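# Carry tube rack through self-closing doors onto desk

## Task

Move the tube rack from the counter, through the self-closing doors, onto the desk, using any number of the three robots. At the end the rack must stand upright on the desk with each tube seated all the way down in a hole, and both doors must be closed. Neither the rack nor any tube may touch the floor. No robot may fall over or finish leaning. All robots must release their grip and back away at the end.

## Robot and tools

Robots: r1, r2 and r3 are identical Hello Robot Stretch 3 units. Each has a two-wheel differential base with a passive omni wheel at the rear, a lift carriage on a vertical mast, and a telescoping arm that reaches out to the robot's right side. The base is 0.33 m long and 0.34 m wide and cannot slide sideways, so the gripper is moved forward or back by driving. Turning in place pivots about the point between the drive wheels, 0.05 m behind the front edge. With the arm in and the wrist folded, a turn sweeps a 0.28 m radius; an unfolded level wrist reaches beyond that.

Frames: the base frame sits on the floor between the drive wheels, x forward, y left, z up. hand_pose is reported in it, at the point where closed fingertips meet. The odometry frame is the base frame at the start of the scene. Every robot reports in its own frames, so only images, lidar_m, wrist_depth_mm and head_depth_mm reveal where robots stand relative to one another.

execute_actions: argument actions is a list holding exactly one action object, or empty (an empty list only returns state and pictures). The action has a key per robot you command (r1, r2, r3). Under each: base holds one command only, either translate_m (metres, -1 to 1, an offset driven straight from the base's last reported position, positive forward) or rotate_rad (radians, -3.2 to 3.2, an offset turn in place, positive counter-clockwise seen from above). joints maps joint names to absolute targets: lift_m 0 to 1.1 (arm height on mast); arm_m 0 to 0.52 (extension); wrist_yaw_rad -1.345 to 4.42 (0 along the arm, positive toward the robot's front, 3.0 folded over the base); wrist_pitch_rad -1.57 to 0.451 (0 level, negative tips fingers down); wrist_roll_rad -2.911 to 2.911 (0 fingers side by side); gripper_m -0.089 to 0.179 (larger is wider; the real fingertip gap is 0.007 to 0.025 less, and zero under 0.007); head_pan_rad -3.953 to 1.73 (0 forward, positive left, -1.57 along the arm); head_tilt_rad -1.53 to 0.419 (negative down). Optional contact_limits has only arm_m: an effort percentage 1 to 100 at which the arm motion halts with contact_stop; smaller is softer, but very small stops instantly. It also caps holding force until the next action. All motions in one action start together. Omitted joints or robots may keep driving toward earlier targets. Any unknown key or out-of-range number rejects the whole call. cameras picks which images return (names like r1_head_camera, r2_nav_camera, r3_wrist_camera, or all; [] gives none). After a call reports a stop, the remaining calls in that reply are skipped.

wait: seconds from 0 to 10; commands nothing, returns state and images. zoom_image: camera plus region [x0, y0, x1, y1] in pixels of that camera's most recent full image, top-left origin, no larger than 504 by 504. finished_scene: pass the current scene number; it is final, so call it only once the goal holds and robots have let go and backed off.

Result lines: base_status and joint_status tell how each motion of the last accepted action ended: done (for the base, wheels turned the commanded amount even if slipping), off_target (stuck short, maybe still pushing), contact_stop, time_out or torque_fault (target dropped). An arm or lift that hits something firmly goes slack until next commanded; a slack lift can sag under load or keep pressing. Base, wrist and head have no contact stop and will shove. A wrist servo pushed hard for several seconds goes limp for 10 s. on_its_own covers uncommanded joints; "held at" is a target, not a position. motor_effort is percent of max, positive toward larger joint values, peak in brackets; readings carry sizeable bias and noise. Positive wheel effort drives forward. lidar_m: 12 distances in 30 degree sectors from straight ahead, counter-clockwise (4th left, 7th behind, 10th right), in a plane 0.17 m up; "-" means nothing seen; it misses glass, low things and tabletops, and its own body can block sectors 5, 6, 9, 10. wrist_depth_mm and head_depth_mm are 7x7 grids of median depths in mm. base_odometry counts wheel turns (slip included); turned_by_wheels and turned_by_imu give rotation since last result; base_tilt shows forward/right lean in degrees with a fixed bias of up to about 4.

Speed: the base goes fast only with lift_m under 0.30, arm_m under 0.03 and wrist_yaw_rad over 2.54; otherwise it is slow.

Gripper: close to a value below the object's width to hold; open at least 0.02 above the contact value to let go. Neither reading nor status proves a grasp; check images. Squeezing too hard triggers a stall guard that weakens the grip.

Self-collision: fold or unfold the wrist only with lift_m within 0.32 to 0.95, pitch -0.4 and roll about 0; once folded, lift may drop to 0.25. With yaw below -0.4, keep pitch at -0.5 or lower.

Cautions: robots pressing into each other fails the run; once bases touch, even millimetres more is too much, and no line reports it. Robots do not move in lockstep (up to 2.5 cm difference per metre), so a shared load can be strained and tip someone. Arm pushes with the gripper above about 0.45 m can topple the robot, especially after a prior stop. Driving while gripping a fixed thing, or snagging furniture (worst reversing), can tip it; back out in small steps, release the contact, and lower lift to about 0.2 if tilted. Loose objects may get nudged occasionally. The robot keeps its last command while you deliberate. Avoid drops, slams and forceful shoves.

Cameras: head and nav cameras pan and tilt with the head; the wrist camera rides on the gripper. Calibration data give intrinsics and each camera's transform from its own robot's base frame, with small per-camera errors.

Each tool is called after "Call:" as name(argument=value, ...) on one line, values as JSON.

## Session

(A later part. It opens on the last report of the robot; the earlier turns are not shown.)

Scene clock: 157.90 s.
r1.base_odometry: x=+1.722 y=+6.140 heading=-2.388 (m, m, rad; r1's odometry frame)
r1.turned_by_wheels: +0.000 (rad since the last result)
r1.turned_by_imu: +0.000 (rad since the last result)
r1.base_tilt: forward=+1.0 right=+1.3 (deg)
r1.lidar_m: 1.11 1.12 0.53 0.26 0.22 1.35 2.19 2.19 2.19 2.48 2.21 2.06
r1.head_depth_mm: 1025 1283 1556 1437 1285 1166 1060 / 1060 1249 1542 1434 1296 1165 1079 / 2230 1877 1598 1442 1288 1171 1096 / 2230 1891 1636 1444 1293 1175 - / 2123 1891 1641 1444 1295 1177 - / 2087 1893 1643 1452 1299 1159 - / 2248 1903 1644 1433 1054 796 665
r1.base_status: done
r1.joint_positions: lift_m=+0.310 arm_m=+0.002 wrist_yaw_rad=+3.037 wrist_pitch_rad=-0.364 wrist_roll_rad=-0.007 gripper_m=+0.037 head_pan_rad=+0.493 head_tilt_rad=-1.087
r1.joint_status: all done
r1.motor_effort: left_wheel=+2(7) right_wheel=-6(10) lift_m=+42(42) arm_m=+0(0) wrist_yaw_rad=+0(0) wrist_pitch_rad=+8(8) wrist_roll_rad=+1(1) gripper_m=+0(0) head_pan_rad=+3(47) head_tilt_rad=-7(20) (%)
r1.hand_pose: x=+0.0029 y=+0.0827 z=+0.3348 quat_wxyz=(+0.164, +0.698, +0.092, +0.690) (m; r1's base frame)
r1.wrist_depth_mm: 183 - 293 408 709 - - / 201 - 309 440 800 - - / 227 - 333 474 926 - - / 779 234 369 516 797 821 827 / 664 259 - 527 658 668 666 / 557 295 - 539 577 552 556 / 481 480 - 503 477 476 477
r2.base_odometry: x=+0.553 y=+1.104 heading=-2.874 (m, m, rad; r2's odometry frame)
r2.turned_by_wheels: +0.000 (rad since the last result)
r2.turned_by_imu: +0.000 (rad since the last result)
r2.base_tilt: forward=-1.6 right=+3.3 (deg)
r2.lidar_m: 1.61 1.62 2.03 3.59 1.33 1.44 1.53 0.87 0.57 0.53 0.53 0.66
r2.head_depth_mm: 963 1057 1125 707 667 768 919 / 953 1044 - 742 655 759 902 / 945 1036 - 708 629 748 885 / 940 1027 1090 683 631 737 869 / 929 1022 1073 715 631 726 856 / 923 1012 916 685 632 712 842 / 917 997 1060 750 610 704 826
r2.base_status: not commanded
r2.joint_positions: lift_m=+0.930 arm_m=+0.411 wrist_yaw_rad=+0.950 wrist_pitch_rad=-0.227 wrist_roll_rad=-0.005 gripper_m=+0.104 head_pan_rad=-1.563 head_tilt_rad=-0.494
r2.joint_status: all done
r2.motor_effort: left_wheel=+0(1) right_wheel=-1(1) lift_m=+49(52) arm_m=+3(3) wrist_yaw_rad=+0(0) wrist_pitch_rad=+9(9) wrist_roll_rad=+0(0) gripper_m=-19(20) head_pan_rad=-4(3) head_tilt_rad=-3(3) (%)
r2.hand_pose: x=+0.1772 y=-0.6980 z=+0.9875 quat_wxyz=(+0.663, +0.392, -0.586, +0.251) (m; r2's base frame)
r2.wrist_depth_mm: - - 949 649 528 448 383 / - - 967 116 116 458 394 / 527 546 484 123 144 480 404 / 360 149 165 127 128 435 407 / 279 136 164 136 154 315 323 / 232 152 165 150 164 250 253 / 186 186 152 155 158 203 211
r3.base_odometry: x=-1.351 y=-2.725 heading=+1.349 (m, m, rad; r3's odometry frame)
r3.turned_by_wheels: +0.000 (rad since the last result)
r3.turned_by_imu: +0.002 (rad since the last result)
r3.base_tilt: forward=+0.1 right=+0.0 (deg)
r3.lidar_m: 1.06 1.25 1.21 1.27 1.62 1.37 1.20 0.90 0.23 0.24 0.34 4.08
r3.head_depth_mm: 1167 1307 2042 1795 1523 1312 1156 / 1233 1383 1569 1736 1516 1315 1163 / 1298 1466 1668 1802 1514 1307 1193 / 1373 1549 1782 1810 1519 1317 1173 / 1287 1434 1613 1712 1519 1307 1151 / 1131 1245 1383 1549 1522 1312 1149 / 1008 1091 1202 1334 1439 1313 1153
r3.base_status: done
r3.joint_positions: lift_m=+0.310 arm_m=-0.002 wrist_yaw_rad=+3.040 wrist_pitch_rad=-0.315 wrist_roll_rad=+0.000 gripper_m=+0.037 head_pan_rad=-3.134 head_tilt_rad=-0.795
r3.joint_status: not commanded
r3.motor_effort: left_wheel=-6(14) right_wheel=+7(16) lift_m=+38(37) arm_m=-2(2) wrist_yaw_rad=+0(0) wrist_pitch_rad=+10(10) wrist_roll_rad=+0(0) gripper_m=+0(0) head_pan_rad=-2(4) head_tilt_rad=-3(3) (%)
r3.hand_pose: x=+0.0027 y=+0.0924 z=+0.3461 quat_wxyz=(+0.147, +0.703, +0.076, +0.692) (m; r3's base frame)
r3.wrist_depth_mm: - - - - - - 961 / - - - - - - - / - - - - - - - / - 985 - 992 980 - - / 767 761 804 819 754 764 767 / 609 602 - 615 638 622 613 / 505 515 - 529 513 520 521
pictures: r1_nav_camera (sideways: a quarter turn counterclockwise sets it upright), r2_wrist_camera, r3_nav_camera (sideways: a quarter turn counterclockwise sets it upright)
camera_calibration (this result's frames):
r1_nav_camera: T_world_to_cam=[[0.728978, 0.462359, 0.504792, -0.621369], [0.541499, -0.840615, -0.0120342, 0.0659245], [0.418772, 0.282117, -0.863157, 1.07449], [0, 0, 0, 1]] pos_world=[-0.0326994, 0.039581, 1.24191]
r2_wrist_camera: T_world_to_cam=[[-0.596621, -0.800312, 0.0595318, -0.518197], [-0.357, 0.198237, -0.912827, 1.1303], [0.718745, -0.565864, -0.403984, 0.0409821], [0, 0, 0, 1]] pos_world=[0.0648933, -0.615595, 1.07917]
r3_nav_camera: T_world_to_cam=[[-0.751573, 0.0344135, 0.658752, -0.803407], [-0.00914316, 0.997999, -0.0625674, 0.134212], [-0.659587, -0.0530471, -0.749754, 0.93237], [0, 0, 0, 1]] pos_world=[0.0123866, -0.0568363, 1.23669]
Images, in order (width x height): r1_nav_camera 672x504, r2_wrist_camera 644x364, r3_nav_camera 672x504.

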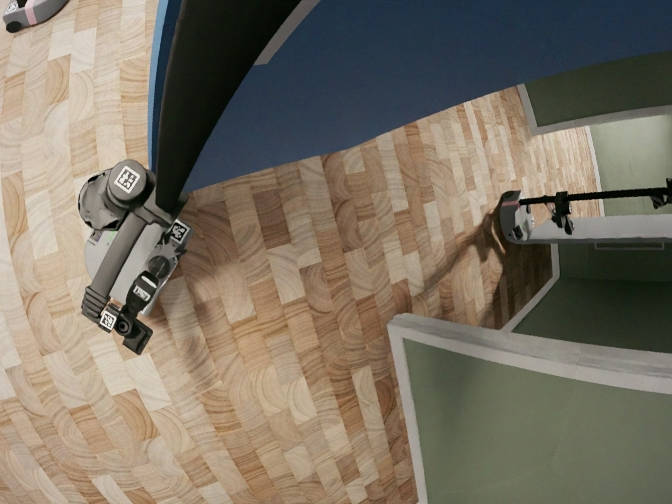

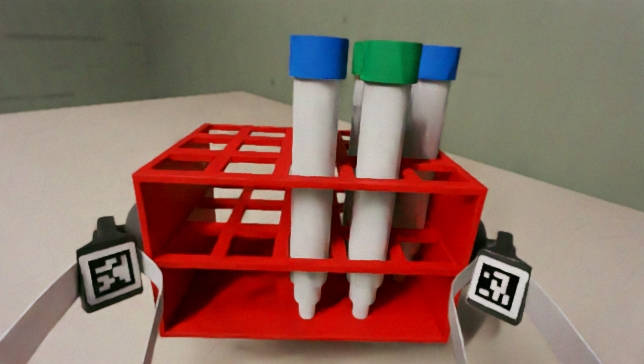

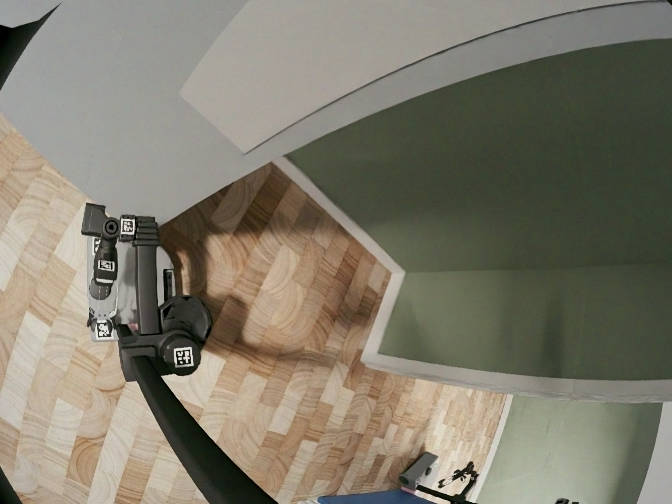

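Call:
execute_actions(actions=[{"r2":{"joints":{"arm_m":0.0,"wrist_yaw_rad":1.75,"head_pan_rad":0,"head_tilt_rad":-0.9}},"r3":{"base":{"rotate_rad":0.3}}}], cameras=[])

Call:
execute_actions(actions=[{"r2":{"base":{"rotate_rad":1.57}},"r3":{"base":{"translate_m":-0.12},"joints":{"head_pan_rad":-1.2,"head_tilt_rad":-1.2}}}], cameras=[])

Call:
execute_actions(actions=[{"r2":{"base":{"translate_m":1.0}}}], cameras=["r2_nav_camera","r3_nav_camera"])

Scene clock: 163.57 s.
r1.base_odometry: x=+1.722 y=+6.140 heading=-2.388 (m, m, rad; r1's odometry frame)
r1.turned_by_wheels: +0.000 (rad since the last result)
r1.turned_by_imu: -0.001 (rad since the last result)
r1.base_tilt: forward=+0.9 right=+1.4 (deg)
r1.lidar_m: 1.11 1.12 0.53 0.26 0.22 1.35 2.20 2.19 2.19 2.48 2.21 2.06
r1.head_depth_mm: 1028 1286 1557 1436 1283 1162 1061 / 1065 1244 1542 1436 1289 1172 1082 / 2213 1883 1601 1453 1291 1169 1097 / 2221 1892 1650 1447 1293 1171 - / 2116 1899 1640 1455 1294 1171 - / 2089 1902 1640 1451 1300 1160 - / 2247 1907 1655 1433 1057 796 665
r1.base_status: not commanded
r1.joint_positions: lift_m=+0.310 arm_m=+0.002 wrist_yaw_rad=+3.037 wrist_pitch_rad=-0.364 wrist_roll_rad=-0.007 gripper_m=+0.037 head_pan_rad=+0.493 head_tilt_rad=-1.087
r1.joint_status: not commanded
r1.motor_effort: left_wheel=+3(3) right_wheel=-6(6) lift_m=+42(42) arm_m=+0(0) wrist_yaw_rad=+0(1) wrist_pitch_rad=+8(8) wrist_roll_rad=+1(0) gripper_m=+1(0) head_pan_rad=+4(3) head_tilt_rad=-8(7) (%)
r1.hand_pose: x=+0.0029 y=+0.0827 z=+0.3348 quat_wxyz=(+0.164, +0.698, +0.092, +0.690) (m; r1's base frame)
r1.wrist_depth_mm: 183 - 291 407 699 - - / 201 - 311 435 802 - - / 226 - 336 470 929 - - / 791 233 370 521 792 839 830 / 657 260 - 534 657 663 663 / 548 294 - 536 569 546 553 / 478 480 - 497 477 481 477
r2.base_odometry: x=+0.553 y=+1.104 heading=-2.874 (m, m, rad; r2's odometry frame)
r2.turned_by_wheels: +0.000 (rad since the last result)
r2.turned_by_imu: +0.000 (rad since the last result)
r2.base_tilt: forward=-1.6 right=+3.2 (deg)
r2.lidar_m: 1.61 1.62 2.03 3.58 1.33 1.44 1.52 0.87 0.57 0.53 0.53 0.66
r2.head_depth_mm: 1530 1812 1818 309 335 1220 1094 / 1517 1793 1823 348 320 1222 1107 / 1499 1762 1823 1581 1333 1228 1109 / 1492 1745 1841 1581 1380 1234 1112 / 1466 1720 1851 1588 1392 1232 1115 / 1454 1703 1852 1589 1395 1240 1116 / 1440 1683 1861 1598 1393 1240 1115
r2.base_status: not commanded
r2.joint_positions: lift_m=+0.930 arm_m=+0.003 wrist_yaw_rad=+1.749 wrist_pitch_rad=-0.227 wrist_roll_rad=-0.005 gripper_m=+0.104 head_pan_rad=-0.007 head_tilt_rad=-0.889
r2.joint_status: all done
joint sent to its limit — the command would take r2.arm_m past its lower limit, so that joint was sent only as far as its limit.
r2.motor_effort: left_wheel=-1(1) right_wheel=+0(1) lift_m=+49(49) arm_m=-4(3) wrist_yaw_rad=+1(3) wrist_pitch_rad=+8(9) wrist_roll_rad=+0(0) gripper_m=-20(20) head_pan_rad=+3(34) head_tilt_rad=-6(32) (%)
r2.hand_pose: x=+0.2191 y=-0.1049 z=+0.9875 quat_wxyz=(+0.513, +0.589, -0.388, +0.489) (m; r2's base frame)
r2.wrist_depth_mm: - - - - - - - / - - - 116 115 - - / - - - 123 144 - - / - 148 165 127 127 649 501 / - 137 164 137 154 611 472 / - 153 164 148 164 622 463 / - - 152 154 158 714 440
r3.base_odometry: x=-1.351 y=-2.725 heading=+1.649 (m, m, rad; r3's odometry frame)
r3.turned_by_wheels: +0.300 (rad since the last result)
r3.turned_by_imu: +0.296 (rad since the last result)
r3.base_tilt: forward=+0.1 right=+0.1 (deg)
r3.lidar_m: 1.07 1.21 1.22 1.47 1.49 1.37 0.97 0.25 0.25 0.30 0.56 1.11
r3.head_depth_mm: 1318 1474 1631 1743 1531 1313 1149 / 1238 1441 1725 1818 1515 1312 1161 / 1118 1284 1509 1735 1524 1315 1195 / 1019 1166 1341 1590 1517 1316 1173 / 940 1058 1205 1396 1499 1312 1153 / 869 968 1095 1251 1430 1314 1151 / 812 893 1001 1135 1301 1285 500
r3.base_status: done
r3.joint_positions: lift_m=+0.310 arm_m=-0.002 wrist_yaw_rad=+3.040 wrist_pitch_rad=-0.315 wrist_roll_rad=+0.000 gripper_m=+0.037 head_pan_rad=-3.134 head_tilt_rad=-0.795
r3.joint_status: not commanded
r3.motor_effort: left_wheel=-6(13) right_wheel=+5(21) lift_m=+38(37) arm_m=-2(1) wrist_yaw_rad=-1(1) wrist_pitch_rad=+10(10) wrist_roll_rad=+1(1) gripper_m=+0(0) head_pan_rad=-3(2) head_tilt_rad=-3(3) (%)
r3.hand_pose: x=+0.0027 y=+0.0924 z=+0.3461 quat_wxyz=(+0.147, +0.703, +0.076, +0.692) (m; r3's base frame)
r3.wrist_depth_mm: - - - - - - 907 / - - - - - - 946 / - - - - - - 971 / 995 996 - 994 - - 961 / 745 767 789 797 780 746 770 / 603 604 - 610 646 614 617 / 510 506 - 532 514 514 521
pictures: none
No camera images: the call's "cameras" was empty. Leave "cameras" out to get every camera's image.

Scene clock: 167.00 s.
r1.base_odometry: x=+1.722 y=+6.140 heading=-2.388 (m, m, rad; r1's odometry frame)
r1.turned_by_wheels: +0.000 (rad since the last result)
r1.turned_by_imu: -0.001 (rad since the last result)
r1.base_tilt: forward=+0.9 right=+1.4 (deg)
r1.lidar_m: 1.11 1.12 0.53 0.26 0.22 1.49 2.19 2.20 2.19 2.48 2.21 2.05
r1.head_depth_mm: 1028 1284 1565 1429 1283 1164 1065 / 1060 1245 1542 1441 1292 1166 1080 / 2200 1877 1600 1451 1292 1172 1097 / 2238 1880 1635 1441 1296 1177 - / 2078 1894 1650 1450 1300 1176 - / 2132 1888 1648 1454 1299 1162 - / 2263 1907 1639 1434 1057 794 664
r1.base_status: not commanded
r1.joint_positions: lift_m=+0.310 arm_m=+0.002 wrist_yaw_rad=+3.037 wrist_pitch_rad=-0.364 wrist_roll_rad=-0.007 gripper_m=+0.037 head_pan_rad=+0.493 head_tilt_rad=-1.087
r1.joint_status: not commanded
r1.motor_effort: left_wheel=+2(2) right_wheel=-6(6) lift_m=+42(42) arm_m=+0(0) wrist_yaw_rad=+0(0) wrist_pitch_rad=+8(8) wrist_roll_rad=+1(1) gripper_m=+0(0) head_pan_rad=+5(2) head_tilt_rad=-7(7) (%)
r1.hand_pose: x=+0.0029 y=+0.0827 z=+0.3348 quat_wxyz=(+0.164, +0.698, +0.092, +0.690) (m; r1's base frame)
r1.wrist_depth_mm: 183 - 292 409 694 - - / 201 - 311 441 789 - - / 227 - 336 478 940 - - / 772 233 364 516 793 818 830 / 653 260 - 528 657 671 660 / 555 293 - 538 573 558 564 / 485 477 - 506 475 475 478
r2.base_odometry: x=+0.553 y=+1.104 heading=-1.305 (m, m, rad; r2's odometry frame)
r2.turned_by_wheels: +1.570 (rad since the last result)
r2.turned_by_imu: +1.587 (rad since the last result)
r2.base_tilt: forward=-1.6 right=+3.3 (deg)
r2.lidar_m: 3.59 1.32 1.43 1.53 0.88 0.57 0.53 0.53 0.66 1.60 1.62 2.03
r2.head_depth_mm: 2680 2173 1813 309 335 1223 1096 / 2711 2178 1828 347 320 1224 1107 / 2734 2190 1833 1575 1336 1231 1110 / 2736 2209 1845 1586 1382 1231 1108 / 2776 2216 1841 1582 1390 1235 1113 / 2767 2227 1855 1605 1393 1238 1116 / 2786 2231 1648 1598 1389 1242 1116
r2.base_status: done
r2.joint_positions: lift_m=+0.930 arm_m=+0.003 wrist_yaw_rad=+1.749 wrist_pitch_rad=-0.227 wrist_roll_rad=-0.005 gripper_m=+0.104 head_pan_rad=-0.007 head_tilt_rad=-0.889
r2.joint_status: not commanded
r2.motor_effort: left_wheel=-3(8) right_wheel=+4(7) lift_m=+50(49) arm_m=-4(4) wrist_yaw_rad=+0(0) wrist_pitch_rad=+9(9) wrist_roll_rad=+0(0) gripper_m=-18(19) head_pan_rad=+3(3) head_tilt_rad=-5(6) (%)
r2.hand_pose: x=+0.2191 y=-0.1049 z=+0.9875 quat_wxyz=(+0.513, +0.589, -0.388, +0.489) (m; r2's base frame)
r2.wrist_depth_mm: - - - - - - - / - - - 116 115 - - / - - - 123 144 - - / - 149 166 127 127 - - / - 137 165 136 154 - - / - 153 164 149 163 - - / - - 152 154 158 - -
r3.base_odometry: x=-1.342 y=-2.845 heading=+1.648 (m, m, rad; r3's odometry frame)
r3.turned_by_wheels: -0.001 (rad since the last result)
r3.turned_by_imu: +0.190 (rad since the last result)
r3.base_tilt: forward=+0.2 right=+0.0 (deg)
r3.lidar_m: 1.28 1.23 1.28 1.43 1.30 1.21 0.88 0.25 0.26 0.34 0.86 1.14
r3.head_depth_mm: 476 511 552 599 656 808 1113 / 594 649 715 799 901 936 - / 788 888 1020 1194 1260 - - / 1756 1605 1462 1366 1274 - - / 1785 1617 1479 1359 1264 1169 1108 / 1782 1612 1481 1368 1259 1171 1097 / 1781 1605 1475 1356 1261 1168 1093
r3.base_status: translate_m off_target (by the wheels' count: -0.1196 of -0.1200)
r3.joint_positions: lift_m=+0.310 arm_m=-0.002 wrist_yaw_rad=+3.041 wrist_pitch_rad=-0.316 wrist_roll_rad=+0.000 gripper_m=+0.037 head_pan_rad=-1.207 head_tilt_rad=-1.188
r3.joint_status: all done
r3.on_its_own: left_wheel is at rest, and its effort (-55) is outside its rest range (-18 to +18); right_wheel is at rest, and its effort (-38) is outside its rest range (-18 to +18)
r3.motor_effort: left_wheel=-55(66) right_wheel=-38(58) lift_m=+36(37) arm_m=-1(2) wrist_yaw_rad=-1(1) wrist_pitch_rad=+10(11) wrist_roll_rad=+0(0) gripper_m=+0(0) head_pan_rad=+4(49) head_tilt_rad=-8(39) (%)
r3.hand_pose: x=+0.0026 y=+0.0924 z=+0.3461 quat_wxyz=(+0.147, +0.703, +0.076, +0.692) (m; r3's base frame)
r3.wrist_depth_mm: - - - - - - 968 / - - - - - - 989 / - - - - - - - / - - - 990 - - 989 / 751 762 790 791 757 748 773 / 602 604 - 607 647 614 619 / 510 506 - 530 513 512 516
pictures: none
No camera images: the call's "cameras" was empty. Leave "cameras" out to get every camera's image.

Scene clock: 177.93 s.
r1.base_odometry: x=+1.722 y=+6.140 heading=-2.388 (m, m, rad; r1's odometry frame)
r1.turned_by_wheels: +0.000 (rad since the last result)
r1.turned_by_imu: -0.002 (rad since the last result)
r1.base_tilt: forward=+0.9 right=+1.3 (deg)
r1.lidar_m: 1.11 1.12 0.53 0.26 0.22 1.93 0.72 0.79 2.18 2.48 2.22 2.05
r1.head_depth_mm: 1026 1283 1567 1436 1282 1163 1060 / 1061 1241 1539 1443 1286 1166 1082 / 2223 1878 1598 1439 1290 1168 1095 / 2233 1886 1628 1444 1295 1173 - / 2085 1886 1642 1447 1297 1183 - / 2120 1906 1646 1457 1300 1159 - / 2239 1900 1648 1429 1056 795 663
r1.base_status: not commanded
r1.joint_positions: lift_m=+0.310 arm_m=+0.002 wrist_yaw_rad=+3.037 wrist_pitch_rad=-0.364 wrist_roll_rad=-0.007 gripper_m=+0.037 head_pan_rad=+0.493 head_tilt_rad=-1.087
r1.joint_status: not commanded
r1.motor_effort: left_wheel=+4(3) right_wheel=-6(6) lift_m=+42(42) arm_m=+0(0) wrist_yaw_rad=+0(0) wrist_pitch_rad=+8(8) wrist_roll_rad=+1(1) gripper_m=+0(0) head_pan_rad=+4(5) head_tilt_rad=-7(7) (%)
r1.hand_pose: x=+0.0029 y=+0.0827 z=+0.3348 quat_wxyz=(+0.164, +0.698, +0.092, +0.690) (m; r1's base frame)
r1.wrist_depth_mm: 184 - 291 406 702 - - / 201 - 310 439 802 - - / 225 - 334 477 925 - - / 782 234 365 521 793 830 832 / 665 258 - 528 672 668 659 / 558 295 - 536 573 559 552 / 479 474 - 508 480 479 483
r2.base_odometry: x=+0.816 y=+0.140 heading=-1.305 (m, m, rad; r2's odometry frame)
r2.turned_by_wheels: +0.000 (rad since the last result)
r2.turned_by_imu: +0.004 (rad since the last result)
r2.base_tilt: forward=-1.6 right=+3.2 (deg)
r2.lidar_m: 2.62 2.65 0.80 0.77 1.67 1.64 1.51 1.52 1.60 1.47 1.49 1.87
r2.head_depth_mm: 2492 2177 1825 309 335 1224 1097 / 2451 2194 1829 348 320 1223 1105 / 2451 2192 1824 1571 1332 1228 1109 / 2471 2201 1839 1579 1388 1232 1113 / 2432 2223 1851 1585 1387 1235 1113 / 2401 2220 1859 1586 1395 1239 1117 / 2378 2229 1862 1605 1400 1240 1116
r2.base_status: done
r2.joint_positions: lift_m=+0.930 arm_m=+0.003 wrist_yaw_rad=+1.749 wrist_pitch_rad=-0.227 wrist_roll_rad=-0.005 gripper_m=+0.104 head_pan_rad=-0.007 head_tilt_rad=-0.889
r2.joint_status: not commanded
r2.motor_effort: left_wheel=-3(5) right_wheel=+2(8) lift_m=+50(49) arm_m=-4(4) wrist_yaw_rad=+1(1) wrist_pitch_rad=+9(9) wrist_roll_rad=+0(0) gripper_m=-21(19) head_pan_rad=+3(3) head_tilt_rad=-6(6) (%)
r2.hand_pose: x=+0.2191 y=-0.1049 z=+0.9875 quat_wxyz=(+0.513, +0.589, -0.388, +0.489) (m; r2's base frame)
r2.wrist_depth_mm: - - - - - - - / - - - 116 115 - - / - - - 123 144 - - / - 149 166 127 128 - - / - 137 165 135 155 - - / - 154 165 149 163 - - / - - 153 154 158 - -
r3.base_odometry: x=-1.342 y=-2.845 heading=+1.648 (m, m, rad; r3's odometry frame)
r3.turned_by_wheels: +0.000 (rad since the last result)
r3.turned_by_imu: +0.003 (rad since the last result)
r3.base_tilt: forward=+0.2 right=+0.0 (deg)
r3.lidar_m: 1.29 1.24 1.28 1.44 1.30 1.20 0.88 0.25 0.26 0.34 0.86 1.14
r3.head_depth_mm: 475 511 552 600 657 809 1114 / 593 649 720 800 902 937 - / 788 890 1018 1196 1247 - - / 1774 1597 1455 1359 1276 - - / 1788 1626 1475 1366 1264 1181 1106 / 1784 1608 1477 1356 1254 1174 1096 / 1764 1610 1471 1348 1251 1167 1092
r3.base_status: not commanded
r3.joint_positions: lift_m=+0.310 arm_m=-0.002 wrist_yaw_rad=+3.041 wrist_pitch_rad=-0.316 wrist_roll_rad=+0.000 gripper_m=+0.037 head_pan_rad=-1.207 head_tilt_rad=-1.188
r3.joint_status: not commanded
r3.on_its_own: left_wheel is at rest, and its effort (-54) is outside its rest range (-18 to +18); right_wheel is at rest, and its effort (-39) is outside its rest range (-18 to +18)
r3.motor_effort: left_wheel=-54(54) right_wheel=-39(38) lift_m=+36(36) arm_m=-2(2) wrist_yaw_rad=-1(1) wrist_pitch_rad=+10(10) wrist_roll_rad=+0(0) gripper_m=+0(0) head_pan_rad=+4(3) head_tilt_rad=-8(8) (%)
r3.hand_pose: x=+0.0026 y=+0.0924 z=+0.3461 quat_wxyz=(+0.147, +0.703, +0.076, +0.692) (m; r3's base frame)
r3.wrist_depth_mm: - - - - - - 936 / - - - - - - 975 / - - - - - - - / 981 998 978 984 - - 968 / 746 754 791 778 773 768 759 / 607 605 - 613 640 606 618 / 508 512 - 527 509 511 516
pictures: r2_nav_camera (sideways: a quarter turn counterclockwise sets it upright), r3_nav_camera (sideways: a quarter turn counterclockwise sets it upright)
camera_calibration (this result's frames):
r2_nav_camera: T_world_to_cam=[[0.759555, -0.0340758, 0.649549, -0.809572], [-0.0430836, -0.999069, -0.00203177, 0.0564023], [0.649014, -0.0264417, -0.760317, 0.943224], [0, 0, 0, 1]] pos_world=[0.00517934, 0.0537034, 1.24312]
r3_nav_camera: T_world_to_cam=[[0.299316, -0.898346, 0.321534, -0.370544], [-0.940637, -0.334338, -0.0584816, 0.134544], [0.160038, -0.284942, -0.94509, 1.18124], [0, 0, 0, 1]] pos_world=[0.0484241, 0.0486907, 1.24339]
Images, in order (width x height): r2_nav_camera 672x504, r3_nav_camera 672x504.

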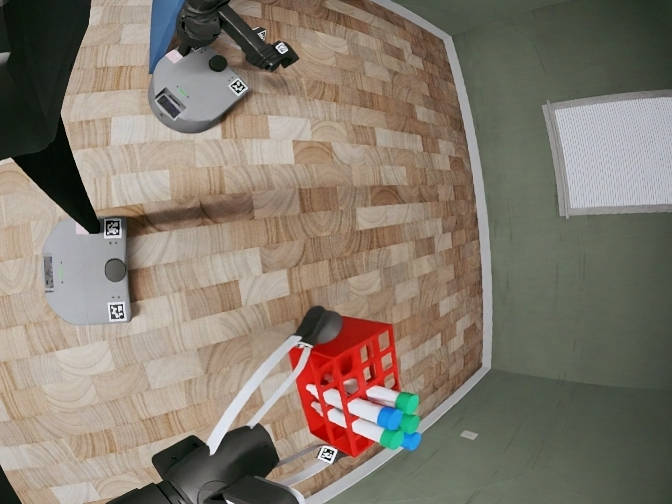

